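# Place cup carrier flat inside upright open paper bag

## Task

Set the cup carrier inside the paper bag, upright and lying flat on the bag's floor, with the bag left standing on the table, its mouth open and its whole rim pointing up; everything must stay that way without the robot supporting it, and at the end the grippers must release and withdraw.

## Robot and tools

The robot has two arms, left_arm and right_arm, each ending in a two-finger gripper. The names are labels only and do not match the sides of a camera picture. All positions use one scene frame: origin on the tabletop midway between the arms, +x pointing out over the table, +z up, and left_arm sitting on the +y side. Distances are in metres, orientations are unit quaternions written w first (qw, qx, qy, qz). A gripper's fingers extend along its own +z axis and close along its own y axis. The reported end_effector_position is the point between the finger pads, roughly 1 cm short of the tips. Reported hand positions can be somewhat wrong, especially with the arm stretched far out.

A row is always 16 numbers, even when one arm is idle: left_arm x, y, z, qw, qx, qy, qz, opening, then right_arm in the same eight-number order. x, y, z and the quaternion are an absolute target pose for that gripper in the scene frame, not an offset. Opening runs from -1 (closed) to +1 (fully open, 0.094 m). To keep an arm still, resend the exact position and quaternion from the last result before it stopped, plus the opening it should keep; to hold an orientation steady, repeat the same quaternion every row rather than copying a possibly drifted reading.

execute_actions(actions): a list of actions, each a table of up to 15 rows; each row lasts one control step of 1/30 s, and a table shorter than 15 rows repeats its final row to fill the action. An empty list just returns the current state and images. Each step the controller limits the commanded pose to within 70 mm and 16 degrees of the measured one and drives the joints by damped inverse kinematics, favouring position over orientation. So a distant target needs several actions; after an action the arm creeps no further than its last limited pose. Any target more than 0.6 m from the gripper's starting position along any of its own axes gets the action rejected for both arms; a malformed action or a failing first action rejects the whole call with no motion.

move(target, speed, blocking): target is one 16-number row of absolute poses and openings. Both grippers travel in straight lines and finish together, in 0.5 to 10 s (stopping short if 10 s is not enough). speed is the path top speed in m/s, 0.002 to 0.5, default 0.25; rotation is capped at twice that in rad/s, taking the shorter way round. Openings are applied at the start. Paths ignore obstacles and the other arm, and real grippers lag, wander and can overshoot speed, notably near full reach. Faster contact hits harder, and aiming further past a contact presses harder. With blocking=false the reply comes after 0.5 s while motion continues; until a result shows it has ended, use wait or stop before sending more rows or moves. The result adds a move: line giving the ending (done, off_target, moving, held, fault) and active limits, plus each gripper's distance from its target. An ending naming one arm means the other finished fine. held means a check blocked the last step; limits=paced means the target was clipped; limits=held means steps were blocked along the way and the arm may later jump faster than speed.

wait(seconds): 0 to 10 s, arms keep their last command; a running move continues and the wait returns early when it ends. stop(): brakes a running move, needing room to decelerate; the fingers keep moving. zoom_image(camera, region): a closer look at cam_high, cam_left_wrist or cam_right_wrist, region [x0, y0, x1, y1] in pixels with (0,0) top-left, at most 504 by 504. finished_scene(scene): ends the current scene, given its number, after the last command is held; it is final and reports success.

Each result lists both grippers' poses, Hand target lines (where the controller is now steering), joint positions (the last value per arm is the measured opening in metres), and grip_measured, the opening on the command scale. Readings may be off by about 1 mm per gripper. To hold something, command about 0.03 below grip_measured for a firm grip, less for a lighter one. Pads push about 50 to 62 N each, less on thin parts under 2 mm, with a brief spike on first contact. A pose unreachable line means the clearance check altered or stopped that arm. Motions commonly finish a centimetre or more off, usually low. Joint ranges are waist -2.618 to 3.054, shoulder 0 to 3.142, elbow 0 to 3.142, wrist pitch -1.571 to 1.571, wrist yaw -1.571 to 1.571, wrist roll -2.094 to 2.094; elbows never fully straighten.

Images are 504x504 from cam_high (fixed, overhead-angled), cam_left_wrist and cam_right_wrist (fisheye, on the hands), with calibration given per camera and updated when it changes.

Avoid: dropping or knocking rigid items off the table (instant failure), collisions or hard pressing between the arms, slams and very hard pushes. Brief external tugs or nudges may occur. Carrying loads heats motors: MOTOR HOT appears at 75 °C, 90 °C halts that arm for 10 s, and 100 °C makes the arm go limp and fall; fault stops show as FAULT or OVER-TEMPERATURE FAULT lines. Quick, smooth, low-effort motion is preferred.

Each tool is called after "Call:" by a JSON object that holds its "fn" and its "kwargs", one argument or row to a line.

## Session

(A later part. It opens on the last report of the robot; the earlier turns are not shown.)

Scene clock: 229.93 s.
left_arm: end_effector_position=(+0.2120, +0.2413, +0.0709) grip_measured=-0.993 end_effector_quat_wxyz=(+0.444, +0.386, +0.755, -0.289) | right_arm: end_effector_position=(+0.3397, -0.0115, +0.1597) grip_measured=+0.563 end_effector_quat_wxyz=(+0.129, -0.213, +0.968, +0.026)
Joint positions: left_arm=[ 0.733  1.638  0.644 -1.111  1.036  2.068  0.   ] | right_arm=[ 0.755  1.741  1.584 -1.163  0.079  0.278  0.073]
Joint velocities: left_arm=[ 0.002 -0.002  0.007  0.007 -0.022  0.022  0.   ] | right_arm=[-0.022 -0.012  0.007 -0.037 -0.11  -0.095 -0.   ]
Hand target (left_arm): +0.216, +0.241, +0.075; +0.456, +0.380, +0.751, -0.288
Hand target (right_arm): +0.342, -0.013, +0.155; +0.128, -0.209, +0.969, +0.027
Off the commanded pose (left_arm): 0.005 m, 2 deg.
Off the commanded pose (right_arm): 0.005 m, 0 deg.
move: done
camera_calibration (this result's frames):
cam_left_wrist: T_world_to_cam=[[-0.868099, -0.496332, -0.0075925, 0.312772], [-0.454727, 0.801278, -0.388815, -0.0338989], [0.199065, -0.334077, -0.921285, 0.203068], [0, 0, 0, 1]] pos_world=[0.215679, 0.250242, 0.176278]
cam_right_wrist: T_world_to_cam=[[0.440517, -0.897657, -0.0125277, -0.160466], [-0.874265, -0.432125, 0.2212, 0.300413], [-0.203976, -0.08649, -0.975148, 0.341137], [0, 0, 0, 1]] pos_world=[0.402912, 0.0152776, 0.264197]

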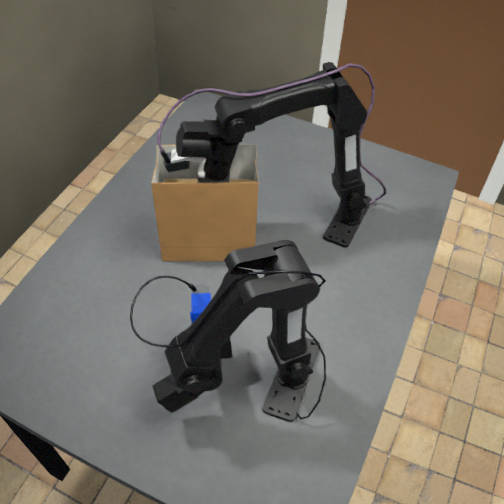

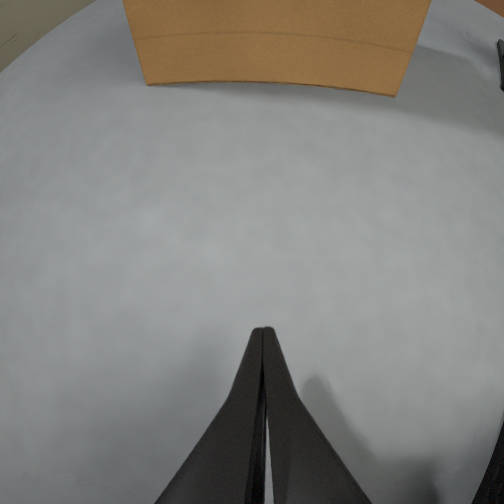

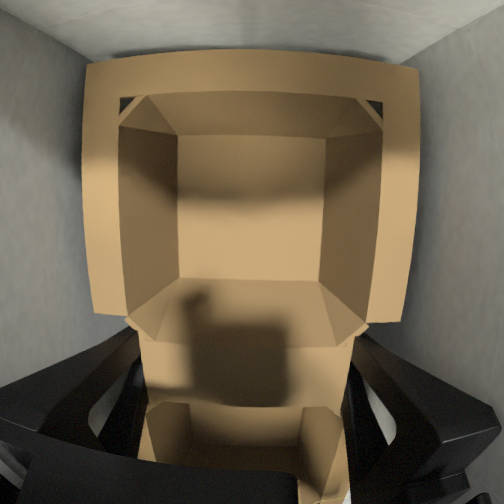

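Call:
{"fn": "move", "kwargs": {
  "target": [0.2156,0.2413,0.0746,0.456,0.380,0.751,-0.288,-1, 0.341,-0.012,0.14,0.1226,-0.3391,0.9316,0.0446,0.50],
  "speed": 0.07
}}

Call:
{"fn": "zoom_image", "kwargs": {
  "camera": "cam_high",
  "region": [130, 80, 300, 280]
}}

Scene clock: 235.17 s.
left_arm: end_effector_position=(+0.2120, +0.2413, +0.0709) grip_measured=-0.993 end_effector_quat_wxyz=(+0.444, +0.386, +0.755, -0.289) | right_arm: end_effector_position=(+0.3392, -0.0108, +0.1403) grip_measured=+0.563 end_effector_quat_wxyz=(+0.117, -0.339, +0.933, +0.039)
Joint positions: left_arm=[ 0.733  1.638  0.644 -1.111  1.036  2.068  0.   ] | right_arm=[ 0.722  1.741  1.51  -1.092  0.004 -0.009  0.073]
Joint velocities: left_arm=[-0.002 -0.007 -0.007  0.007  0.007  0.007 -0.001] | right_arm=[-0.012 -0.012  0.022  0.022  0.007 -0.066 -0.001]
Hand target (left_arm): +0.216, +0.241, +0.075; +0.456, +0.380, +0.751, -0.288
Hand target (right_arm): +0.341, -0.012, +0.140; +0.122, -0.339, +0.932, +0.044
Off the commanded pose (left_arm): 0.005 m, 2 deg.
Off the commanded pose (right_arm): 0.002 m, 1 deg.
move: done
camera_calibration (this result's frames):
cam_left_wrist: T_world_to_cam=[[-0.868099, -0.496332, -0.0075925, 0.312772], [-0.454727, 0.801278, -0.388815, -0.0338989], [0.199065, -0.334077, -0.921285, 0.203068], [0, 0, 0, 1]] pos_world=[0.215679, 0.250242, 0.176278]
cam_right_wrist: T_world_to_cam=[[0.65893, -0.752106, -0.0121547, -0.232448], [-0.729076, -0.642562, 0.235716, 0.250999], [-0.185094, -0.146459, -0.971746, 0.31468], [0, 0, 0, 1]] pos_world=[0.394409, 0.0325441, 0.243799]

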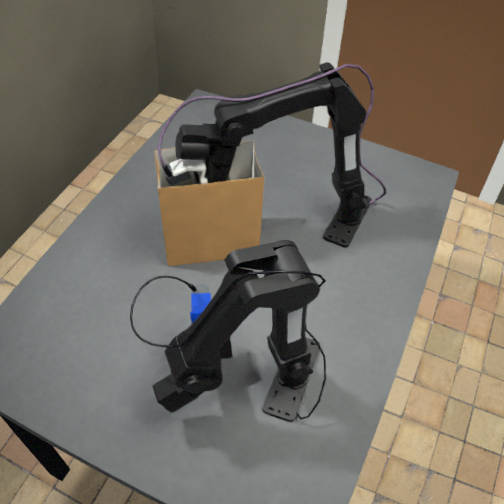

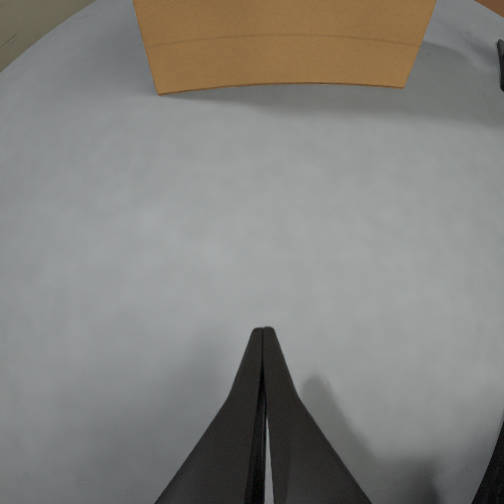

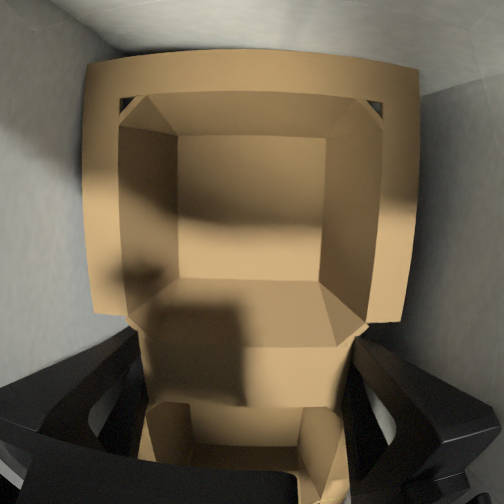

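Region (130, 80, 300, 280) of cam_high's 504x504 image, scaled by 2.520, with more detail than that image has; it fills the left 428 columns of this view, and the rest is white.

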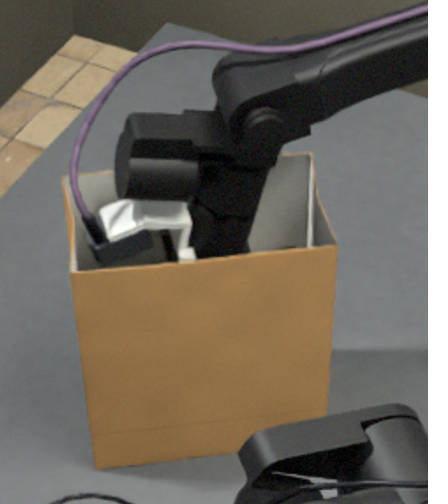

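Call:
{"fn": "move", "kwargs": {
  "target": [0.2156,0.2413,0.0746,0.456,0.380,0.751,-0.288,-1, 0.341,-0.012,0.09,0.1248,-0.2899,0.9481,0.0382,0.50],
  "speed": 0.04
}}

Call:
{"fn": "zoom_image", "kwargs": {
  "camera": "cam_high",
  "region": [130, 80, 300, 240]
}}

Scene clock: 241.10 s.
left_arm: end_effector_position=(+0.2120, +0.2413, +0.0709) grip_measured=-0.993 end_effector_quat_wxyz=(+0.444, +0.386, +0.755, -0.289) | right_arm: end_effector_position=(+0.3409, -0.0124, +0.0962) grip_measured=+0.563 end_effector_quat_wxyz=(+0.125, -0.291, +0.948, +0.042)
Joint positions: left_arm=[ 0.733  1.638  0.644 -1.111  1.036  2.068  0.   ] | right_arm=[ 0.722  1.741  1.331 -0.896  0.017  0.09   0.073]
Joint velocities: left_arm=[-0.012 -0.012  0.007  0.022  0.037  0.022 -0.   ] | right_arm=[-0.002 -0.002 -0.007  0.037 -0.037 -0.007 -0.001]
Hand target (left_arm): +0.216, +0.241, +0.075; +0.456, +0.380, +0.751, -0.288
Hand target (right_arm): +0.341, -0.012, +0.090; +0.125, -0.290, +0.948, +0.038
Off the commanded pose (left_arm): 0.005 m, 2 deg.
Off the commanded pose (right_arm): 0.006 m, 1 deg.
move: done
camera_calibration (this result's frames):
cam_left_wrist: T_world_to_cam=[[-0.868099, -0.496332, -0.0075925, 0.312772], [-0.454727, 0.801278, -0.388815, -0.0338989], [0.199065, -0.334077, -0.921285, 0.203068], [0, 0, 0, 1]] pos_world=[0.215679, 0.250242, 0.176278]
cam_right_wrist: T_world_to_cam=[[0.580999, -0.813514, -0.0251836, -0.208241], [-0.790809, -0.571561, 0.218951, 0.285141], [-0.192514, -0.107295, -0.975411, 0.275314], [0, 0, 0, 1]] pos_world=[0.399482, 0.0231077, 0.200868]

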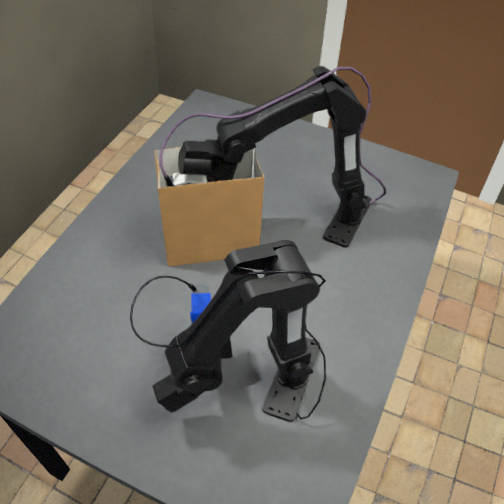

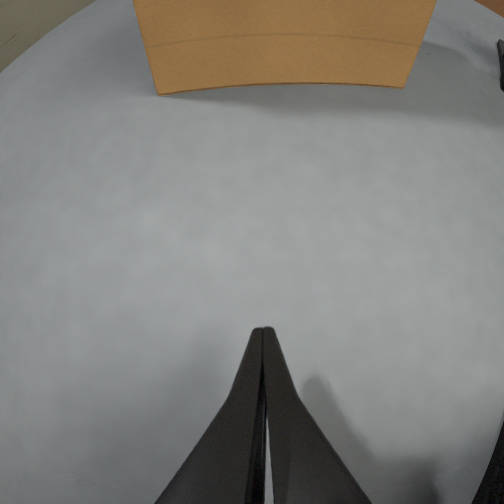

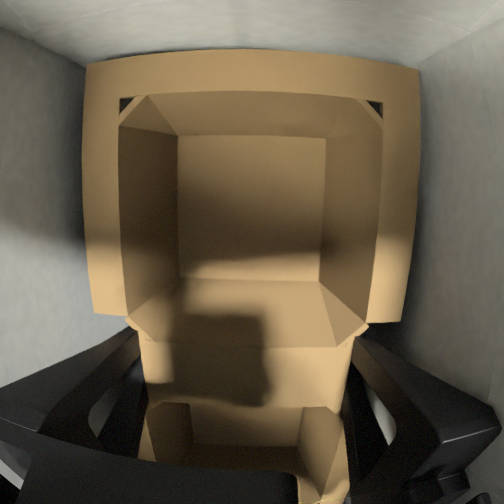

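Region (130, 80, 300, 240) of cam_high's 504x504 image, scaled by 2.965, with more detail than that image has; it fills the top 474 rows of this view, and the rest is white.

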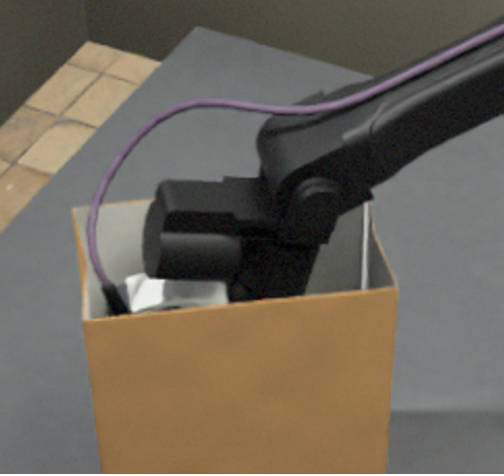

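Call:
{"fn": "move", "kwargs": {
  "target": [0.2156,0.2413,0.0746,0.456,0.380,0.751,-0.288,-1, 0.341,-0.012,0.042,0.1254,-0.2816,0.9506,0.0371,0.50],
  "speed": 0.035
}}

Call:
{"fn": "zoom_image", "kwargs": {
  "camera": "cam_high",
  "region": [130, 80, 300, 240]
}}

Scene clock: 246.57 s.
left_arm: end_effector_position=(+0.2120, +0.2413, +0.0709) grip_measured=-0.993 end_effector_quat_wxyz=(+0.444, +0.386, +0.755, -0.289) | right_arm: end_effector_position=(+0.3422, -0.0125, +0.0468) grip_measured=+0.563 end_effector_quat_wxyz=(+0.124, -0.281, +0.951, +0.040)
Joint positions: left_arm=[ 0.733  1.638  0.644 -1.111  1.036  2.068  0.   ] | right_arm=[ 0.722  1.797  1.196 -0.71   0.022  0.111  0.073]
Joint velocities: left_arm=[-0.017  0.017  0.007  0.022 -0.022 -0.007 -0.001] | right_arm=[ 0.012 -0.002 -0.002 -0.022 -0.022 -0.095 -0.001]
Hand target (left_arm): +0.216, +0.241, +0.075; +0.456, +0.380, +0.751, -0.288
Hand target (right_arm): +0.341, -0.012, +0.042; +0.125, -0.281, +0.951, +0.037
Off the commanded pose (left_arm): 0.005 m, 2 deg.
Off the commanded pose (right_arm): 0.005 m, 0 deg.
move: done
camera_calibration (this result's frames):
cam_left_wrist: T_world_to_cam=[[-0.868099, -0.496332, -0.0075925, 0.312772], [-0.454727, 0.801278, -0.388815, -0.0338989], [0.199065, -0.334077, -0.921285, 0.203068], [0, 0, 0, 1]] pos_world=[0.215679, 0.250242, 0.176278]
cam_right_wrist: T_world_to_cam=[[0.563789, -0.825541, -0.0249704, -0.204643], [-0.801919, -0.554391, 0.222657, 0.300766], [-0.197656, -0.105507, -0.974577, 0.229077], [0, 0, 0, 1]] pos_world=[0.401844, 0.0219699, 0.151175]

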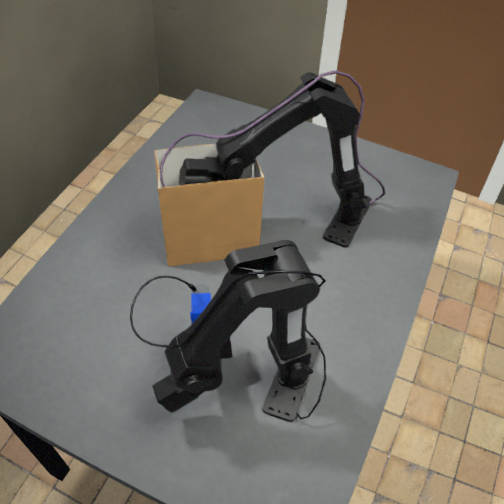

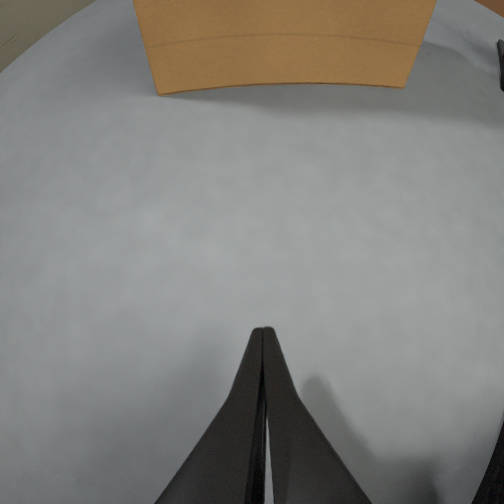

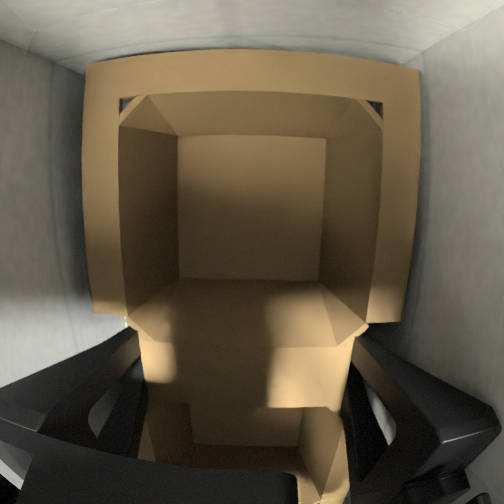

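Region (130, 80, 300, 240) of cam_high's 504x504 image, scaled by 2.965, with more detail than that image has; it fills the top 474 rows of this view, and the rest is white.

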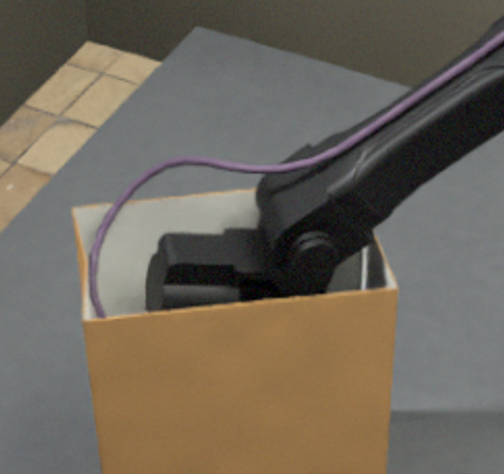

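Call:
{"fn": "move", "kwargs": {
  "target": [0.2156,0.2413,0.0746,0.456,0.380,0.751,-0.288,-1, 0.341,-0.012,0.031,0.1254,-0.2816,0.9506,0.0371,0.50],
  "speed": 0.02
}}

Call:
{"fn": "move", "kwargs": {
  "target": [0.2156,0.2413,0.0746,0.456,0.380,0.751,-0.288,-1, 0.341,-0.012,0.033,0.1254,-0.2816,0.9506,0.0371,0.70],
  "speed": 0.02
}}

Scene clock: 251.00 s.
left_arm: end_effector_position=(+0.2119, +0.2413, +0.0708) grip_measured=-0.993 end_effector_quat_wxyz=(+0.444, +0.386, +0.755, -0.289) | right_arm: end_effector_position=(+0.3438, -0.0115, +0.0401) grip_measured=+0.563 end_effector_quat_wxyz=(+0.128, -0.281, +0.950, +0.042)
Joint positions: left_arm=[ 0.733  1.638  0.644 -1.111  1.035  2.068  0.   ] | right_arm=[ 0.722  1.806  1.177 -0.672  0.023  0.111  0.073]
Joint velocities: left_arm=[-0.002 -0.002 -0.007 -0.095 -0.037  0.022 -0.   ] | right_arm=[-0.007  0.002 -0.012  0.007 -0.051 -0.095  0.   ]
Hand target (left_arm): +0.216, +0.241, +0.075; +0.456, +0.380, +0.751, -0.288
Hand target (right_arm): +0.341, -0.012, +0.031; +0.125, -0.282, +0.951, +0.037
Off the commanded pose (left_arm): 0.005 m, 2 deg.
Off the commanded pose (right_arm): 0.010 m, 1 deg.
move: done
camera_calibration (this result's frames):
cam_left_wrist: T_world_to_cam=[[-0.868198, -0.496162, -0.00749723, 0.312706], [-0.454664, 0.801454, -0.388526, -0.0340173], [0.19878, -0.333908, -0.921407, 0.20306], [0, 0, 0, 1]] pos_world=[0.21566, 0.25022, 0.176229]
cam_right_wrist: T_world_to_cam=[[0.56343, -0.825792, -0.0247914, -0.204729], [-0.803972, -0.554957, 0.213663, 0.30518], [-0.190199, -0.100452, -0.976593, 0.220579], [0, 0, 0, 1]] pos_world=[0.40266, 0.0224558, 0.145135]

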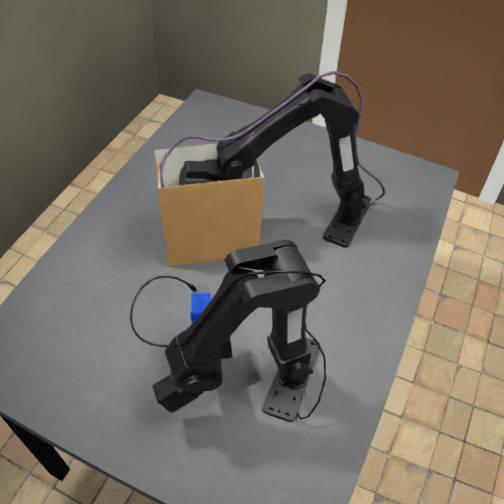

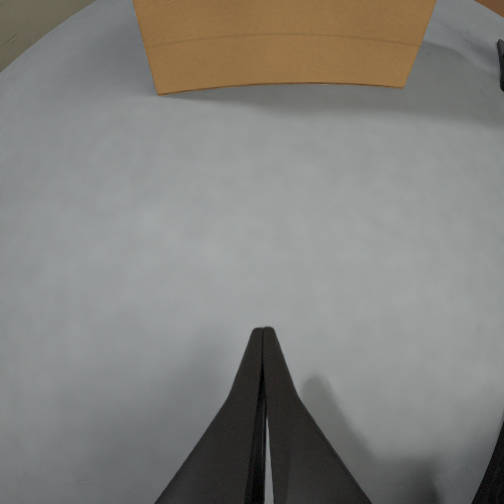

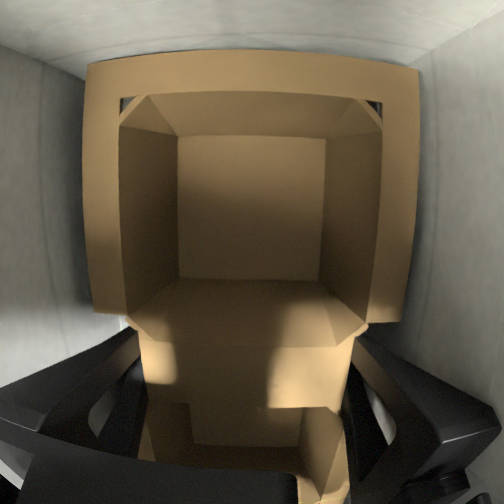

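Scene clock: 251.97 s.
left_arm: end_effector_position=(+0.2119, +0.2413, +0.0708) grip_measured=-0.993 end_effector_quat_wxyz=(+0.444, +0.386, +0.755, -0.289) | right_arm: end_effector_position=(+0.3440, -0.0113, +0.0402) grip_measured=+0.698 end_effector_quat_wxyz=(+0.129, -0.281, +0.950, +0.042)
Joint positions: left_arm=[ 0.733  1.638  0.644 -1.111  1.035  2.068  0.   ] | right_arm=[ 0.722  1.806  1.177 -0.671  0.023  0.111  0.08 ]
Joint velocities: left_arm=[-0.012 -0.017  0.007 -0.066 -0.007  0.007 -0.001] | right_arm=[ 0.002  0.002 -0.012 -0.037 -0.007 -0.007 -0.001]
Hand target (left_arm): +0.216, +0.241, +0.075; +0.456, +0.380, +0.751, -0.288
Hand target (right_arm): +0.341, -0.012, +0.033; +0.125, -0.282, +0.951, +0.037
Off the commanded pose (left_arm): 0.005 m, 2 deg.
Off the commanded pose (right_arm): 0.008 m, 1 deg.
move: done
camera_calibration (this result's frames):
cam_left_wrist: T_world_to_cam=[[-0.868198, -0.496162, -0.00749723, 0.312706], [-0.454664, 0.801454, -0.388526, -0.0340173], [0.19878, -0.333908, -0.921407, 0.20306], [0, 0, 0, 1]] pos_world=[0.21566, 0.25022, 0.176229]
cam_right_wrist: T_world_to_cam=[[0.563444, -0.82578, -0.0248599, -0.204713], [-0.804098, -0.55506, 0.21292, 0.305419], [-0.189624, -0.0999788, -0.976753, 0.220481], [0, 0, 0, 1]] pos_world=[0.402739, 0.0225211, 0.145236]

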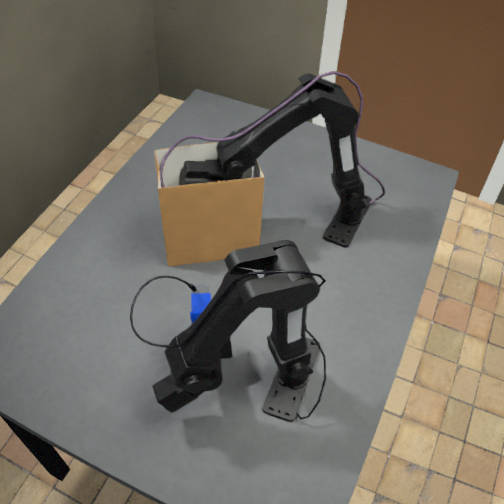

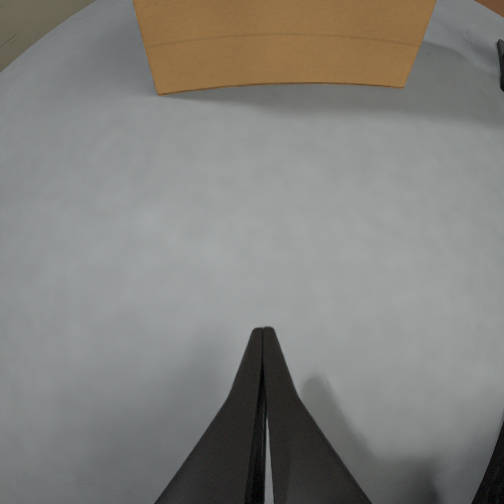

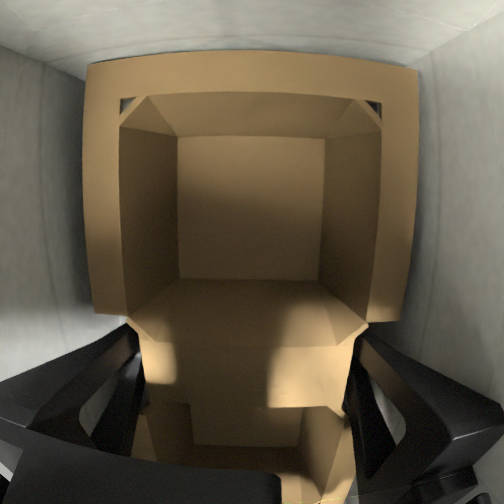

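The carrier is resting on the bottom and released. Lifting out now.

Call:
{"fn": "move", "kwargs": {
  "target": [0.2156,0.2413,0.0746,0.456,0.380,0.751,-0.288,-1, 0.345,-0.010,0.10,0.1254,-0.2816,0.9506,0.0371,0.70],
  "speed": 0.07
}}

Call:
{"fn": "move", "kwargs": {
  "target": [0.2156,0.2413,0.0746,0.456,0.380,0.751,-0.288,-1, 0.343,-0.011,0.21,0.1254,-0.2816,0.9506,0.0371,0.2],
  "speed": 0.1
}}

Call:
{"fn": "move", "kwargs": {
  "target": [0.2156,0.2413,0.0746,0.456,0.380,0.751,-0.288,-1, 0.343,-0.011,0.335,0.3042,-0.2693,0.9093,0.0901,0.2],
  "speed": 0.1
}}

Scene clock: 258.50 s.
left_arm: end_effector_position=(+0.2120, +0.2413, +0.0709) grip_measured=-0.993 end_effector_quat_wxyz=(+0.444, +0.386, +0.755, -0.289) | right_arm: end_effector_position=(+0.3383, -0.0160, +0.0812) grip_measured=+0.698 end_effector_quat_wxyz=(+0.102, -0.282, +0.953, +0.030)
Joint positions: left_arm=[ 0.733  1.638  0.644 -1.111  1.036  2.068  0.   ] | right_arm=[ 0.722  1.781  1.331 -0.909  0.023  0.111  0.08 ]
Joint velocities: left_arm=[ 0.007 -0.002 -0.012 -0.007 -0.037  0.051  0.   ] | right_arm=[-0.007 -0.007 -0.017 -0.081 -0.022 -0.037 -0.001]
Hand target (left_arm): +0.216, +0.241, +0.075; +0.456, +0.380, +0.751, -0.288
Hand target (right_arm): +0.344, -0.010, +0.100; +0.126, -0.281, +0.951, +0.037
Off the commanded pose (left_arm): 0.005 m, 2 deg.
Off the commanded pose (right_arm): 0.021 m, 3 deg.
move: off_target (right_arm)
camera_calibration (this result's frames):
cam_left_wrist: T_world_to_cam=[[-0.868001, -0.496503, -0.00768771, 0.312838], [-0.45479, 0.801102, -0.389104, -0.0337806], [0.19935, -0.334246, -0.921162, 0.203077], [0, 0, 0, 1]] pos_world=[0.215698, 0.250264, 0.176327]
cam_right_wrist: T_world_to_cam=[[0.562437, -0.826609, -0.0195435, -0.204458], [-0.79315, -0.546047, 0.269715, 0.281341], [-0.233621, -0.136197, -0.962742, 0.272204], [0, 0, 0, 1]] pos_world=[0.401732, 0.0216922, 0.182184]

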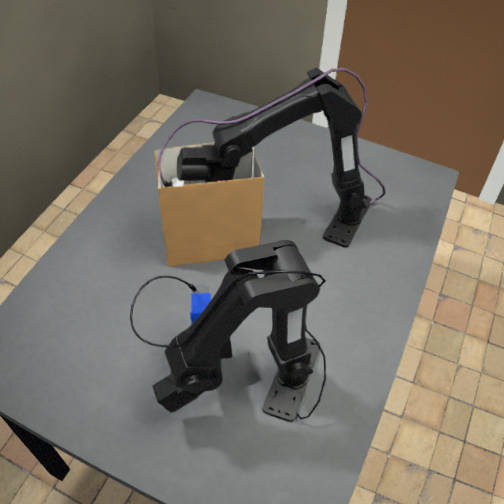

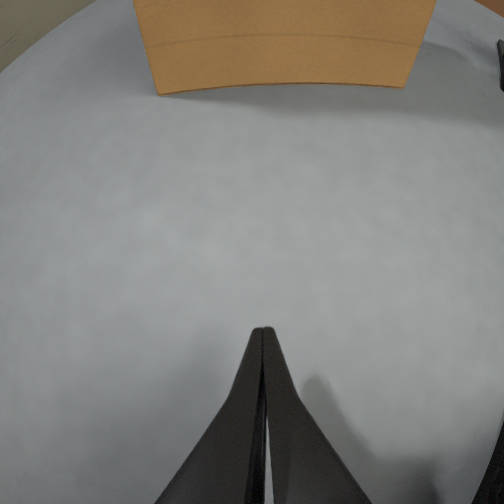

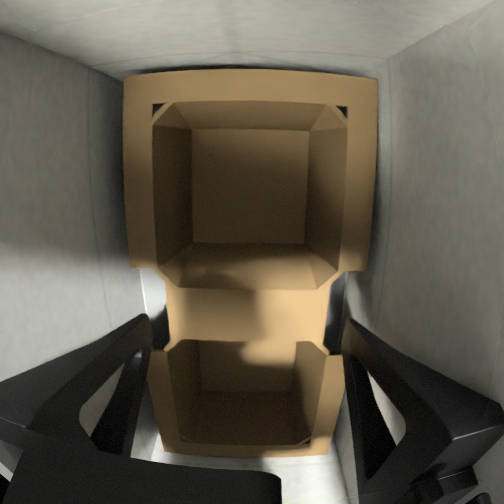

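Scene clock: 260.37 s.
left_arm: end_effector_position=(+0.2120, +0.2413, +0.0709) grip_measured=-0.993 end_effector_quat_wxyz=(+0.444, +0.386, +0.755, -0.289) | right_arm: end_effector_position=(+0.3397, -0.0148, +0.2031) grip_measured=+0.202 end_effector_quat_wxyz=(+0.117, -0.281, +0.952, +0.037)
Joint positions: left_arm=[ 0.733  1.638  0.644 -1.111  1.036  2.068  0.   ] | right_arm=[ 0.722  1.771  1.799 -1.355  0.023  0.111  0.056]
Joint velocities: left_arm=[-0.012 -0.017  0.002  0.037 -0.037  0.022  0.001] | right_arm=[-0.007 -0.012 -0.017  0.066 -0.051  0.051  0.   ]
Hand target (left_arm): +0.215, +0.241, +0.075; +0.456, +0.380, +0.751, -0.288
Hand target (right_arm): +0.342, -0.011, +0.210; +0.126, -0.282, +0.950, +0.038
Off the commanded pose (left_arm): 0.005 m, 2 deg.
Off the commanded pose (right_arm): 0.009 m, 1 deg.
move: done
camera_calibration (this result's frames):
cam_left_wrist: T_world_to_cam=[[-0.868099, -0.496332, -0.0075925, 0.312772], [-0.454727, 0.801278, -0.388815, -0.0338989], [0.199065, -0.334077, -0.921285, 0.203068], [0, 0, 0, 1]] pos_world=[0.215679, 0.250242, 0.176278]
cam_right_wrist: T_world_to_cam=[[0.562963, -0.826176, -0.0224874, -0.201484], [-0.799511, -0.551284, 0.23847, 0.258677], [-0.209415, -0.116271, -0.97089, 0.383697], [0, 0, 0, 1]] pos_world=[0.400595, 0.0207557, 0.30631]

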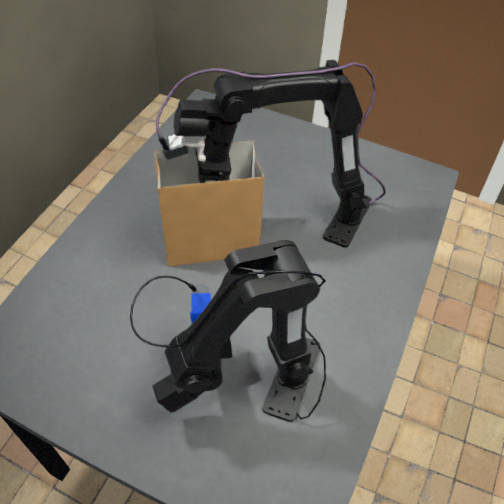

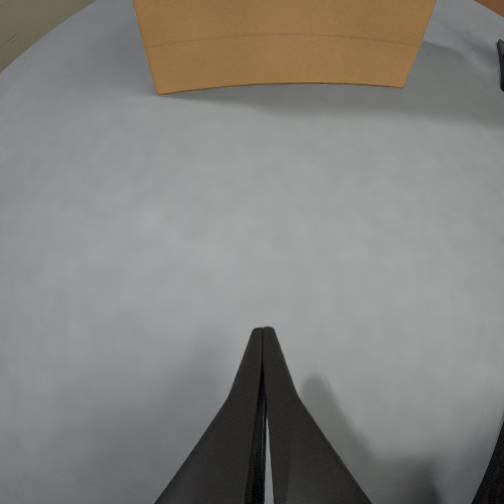

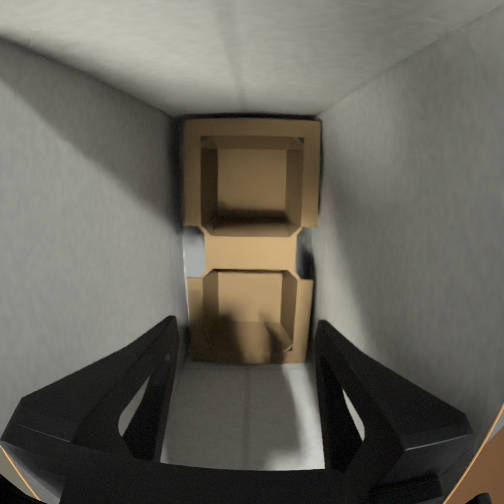

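Scene clock: 262.73 s.
left_arm: end_effector_position=(+0.2120, +0.2413, +0.0709) grip_measured=-0.993 end_effector_quat_wxyz=(+0.444, +0.386, +0.755, -0.289) | right_arm: end_effector_position=(+0.3428, -0.0136, +0.3130) grip_measured=+0.202 end_effector_quat_wxyz=(+0.272, -0.272, +0.919, +0.082)
Joint positions: left_arm=[ 0.733  1.638  0.644 -1.111  1.036  2.068  0.   ] | right_arm=[ 0.741  1.624  1.969 -1.343  0.069  0.111  0.056]
Joint velocities: left_arm=[ 0.007 -0.017 -0.007 -0.11  -0.081 -0.007  0.   ] | right_arm=[ 0.007 -0.017 -0.022 -0.007 -0.007 -0.037 -0.   ]
Hand target (left_arm): +0.216, +0.241, +0.075; +0.456, +0.380, +0.751, -0.288
Hand target (right_arm): +0.342, -0.012, +0.335; +0.304, -0.271, +0.909, +0.092
Off the commanded pose (left_arm): 0.005 m, 2 deg.
Off the commanded pose (right_arm): 0.022 m, 4 deg.
move: off_target (right_arm)
camera_calibration (this result's frames):
cam_left_wrist: T_world_to_cam=[[-0.868099, -0.496332, -0.0075925, 0.312772], [-0.454727, 0.801278, -0.388815, -0.0338989], [0.199065, -0.334077, -0.921285, 0.203068], [0, 0, 0, 1]] pos_world=[0.215679, 0.250242, 0.176278]
cam_right_wrist: T_world_to_cam=[[0.568209, -0.822799, -0.0118812, -0.204785], [-0.820097, -0.565037, -0.0904102, 0.345426], [0.067676, 0.0611156, -0.995834, 0.406503], [0, 0, 0, 1]] pos_world=[0.372133, 0.00183793, 0.433607]

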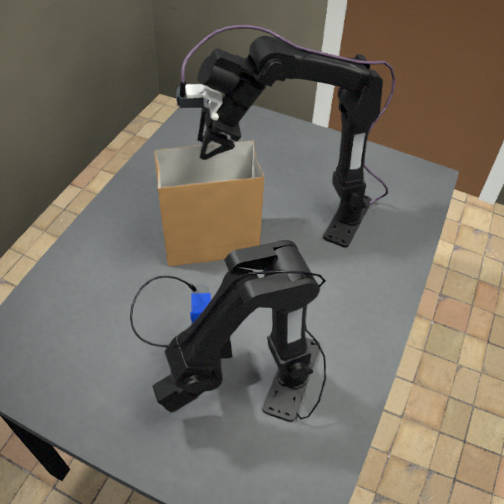

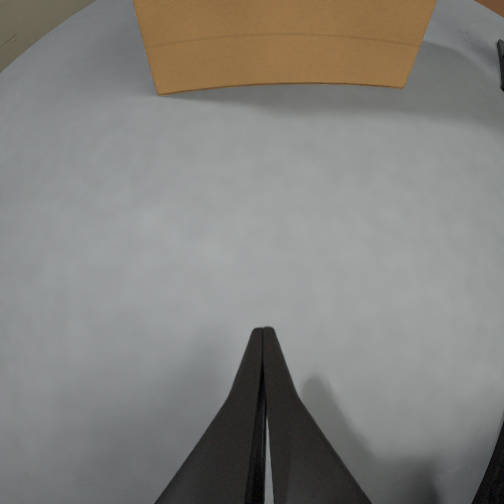

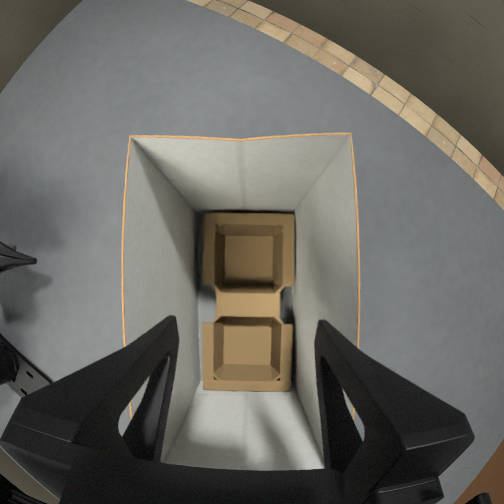

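Call:
{"fn": "move", "kwargs": {
  "target": [0.2156,0.2413,0.0746,0.456,0.380,0.751,-0.288,-1, 0.33,-0.30,0.36,0.3564,0.0976,0.9285,-0.0375,0.2],
  "speed": 0.2
}}

Call:
{"fn": "zoom_image", "kwargs": {
  "camera": "cam_high",
  "region": [130, 110, 300, 280]
}}

Scene clock: 269.20 s.
left_arm: end_effector_position=(+0.2120, +0.2413, +0.0709) grip_measured=-0.993 end_effector_quat_wxyz=(+0.444, +0.386, +0.755, -0.289) | right_arm: end_effector_position=(+0.3340, -0.2962, +0.3513) grip_measured=+0.202 end_effector_quat_wxyz=(+0.347, +0.097, +0.932, -0.039)
Joint positions: left_arm=[ 0.733  1.638  0.644 -1.111  1.036  2.068  0.   ] | right_arm=[-0.089  1.264  1.758 -1.353  0.06   0.062  0.056]
Joint velocities: left_arm=[-0.002 -0.017 -0.007  0.022 -0.037 -0.022 -0.   ] | right_arm=[-0.007 -0.002 -0.007  0.022 -0.022 -0.037  0.   ]
Hand target (left_arm): +0.216, +0.241, +0.075; +0.456, +0.380, +0.751, -0.288
Hand target (right_arm): +0.331, -0.297, +0.358; +0.362, +0.096, +0.926, -0.038
Off the commanded pose (left_arm): 0.005 m, 2 deg.
Off the commanded pose (right_arm): 0.010 m, 1 deg.
move: done
camera_calibration (this result's frames):
cam_left_wrist: T_world_to_cam=[[-0.868001, -0.496503, -0.00768771, 0.312838], [-0.45479, 0.801102, -0.389104, -0.0337806], [0.19935, -0.334246, -0.921162, 0.203077], [0, 0, 0, 1]] pos_world=[0.215698, 0.250264, 0.176327]
cam_right_wrist: T_world_to_cam=[[-0.179382, -0.983779, -0.00128558, -0.233578], [-0.958378, 0.175045, -0.225545, 0.49486], [0.222111, -0.0392265, -0.974232, 0.373542], [0, 0, 0, 1]] pos_world=[0.349395, -0.301759, 0.47523]

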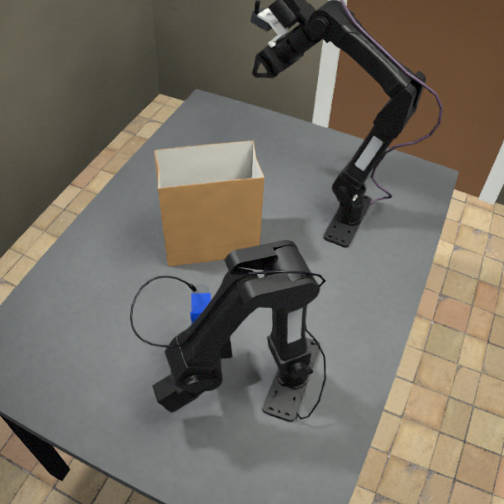

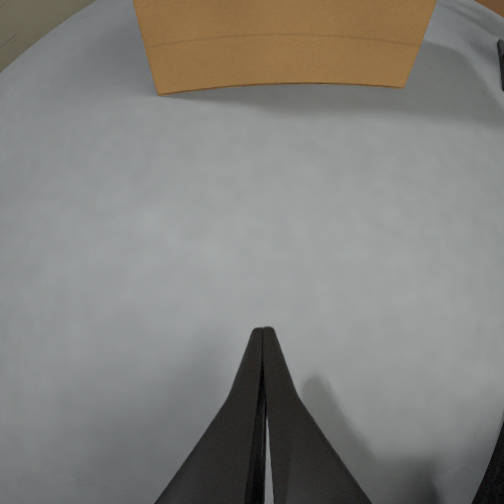

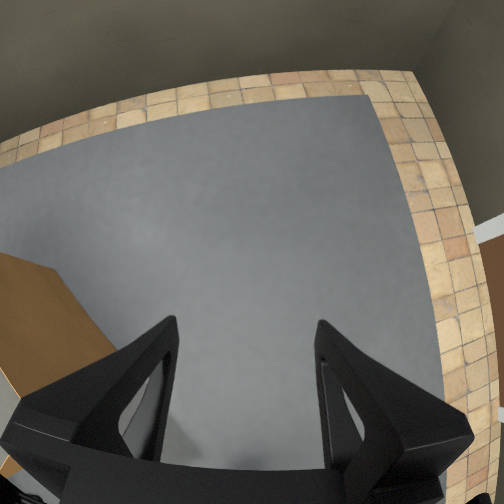

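Region (130, 110, 300, 280) of cam_high's 504x504 image, scaled by 2.965, with more detail than that image has.

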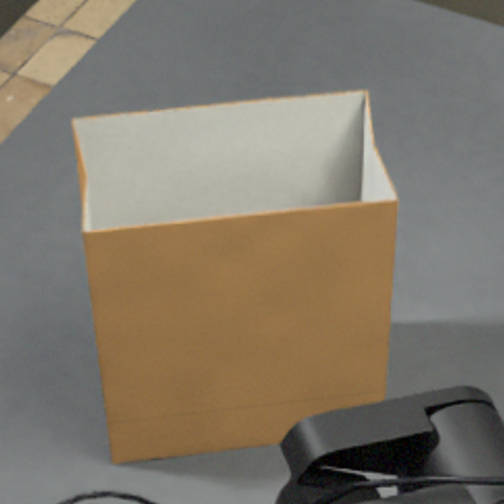

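Call:
{"fn": "finished_scene", "kwargs": {
  "scene": 2
}}

The scene is finished: the task was done.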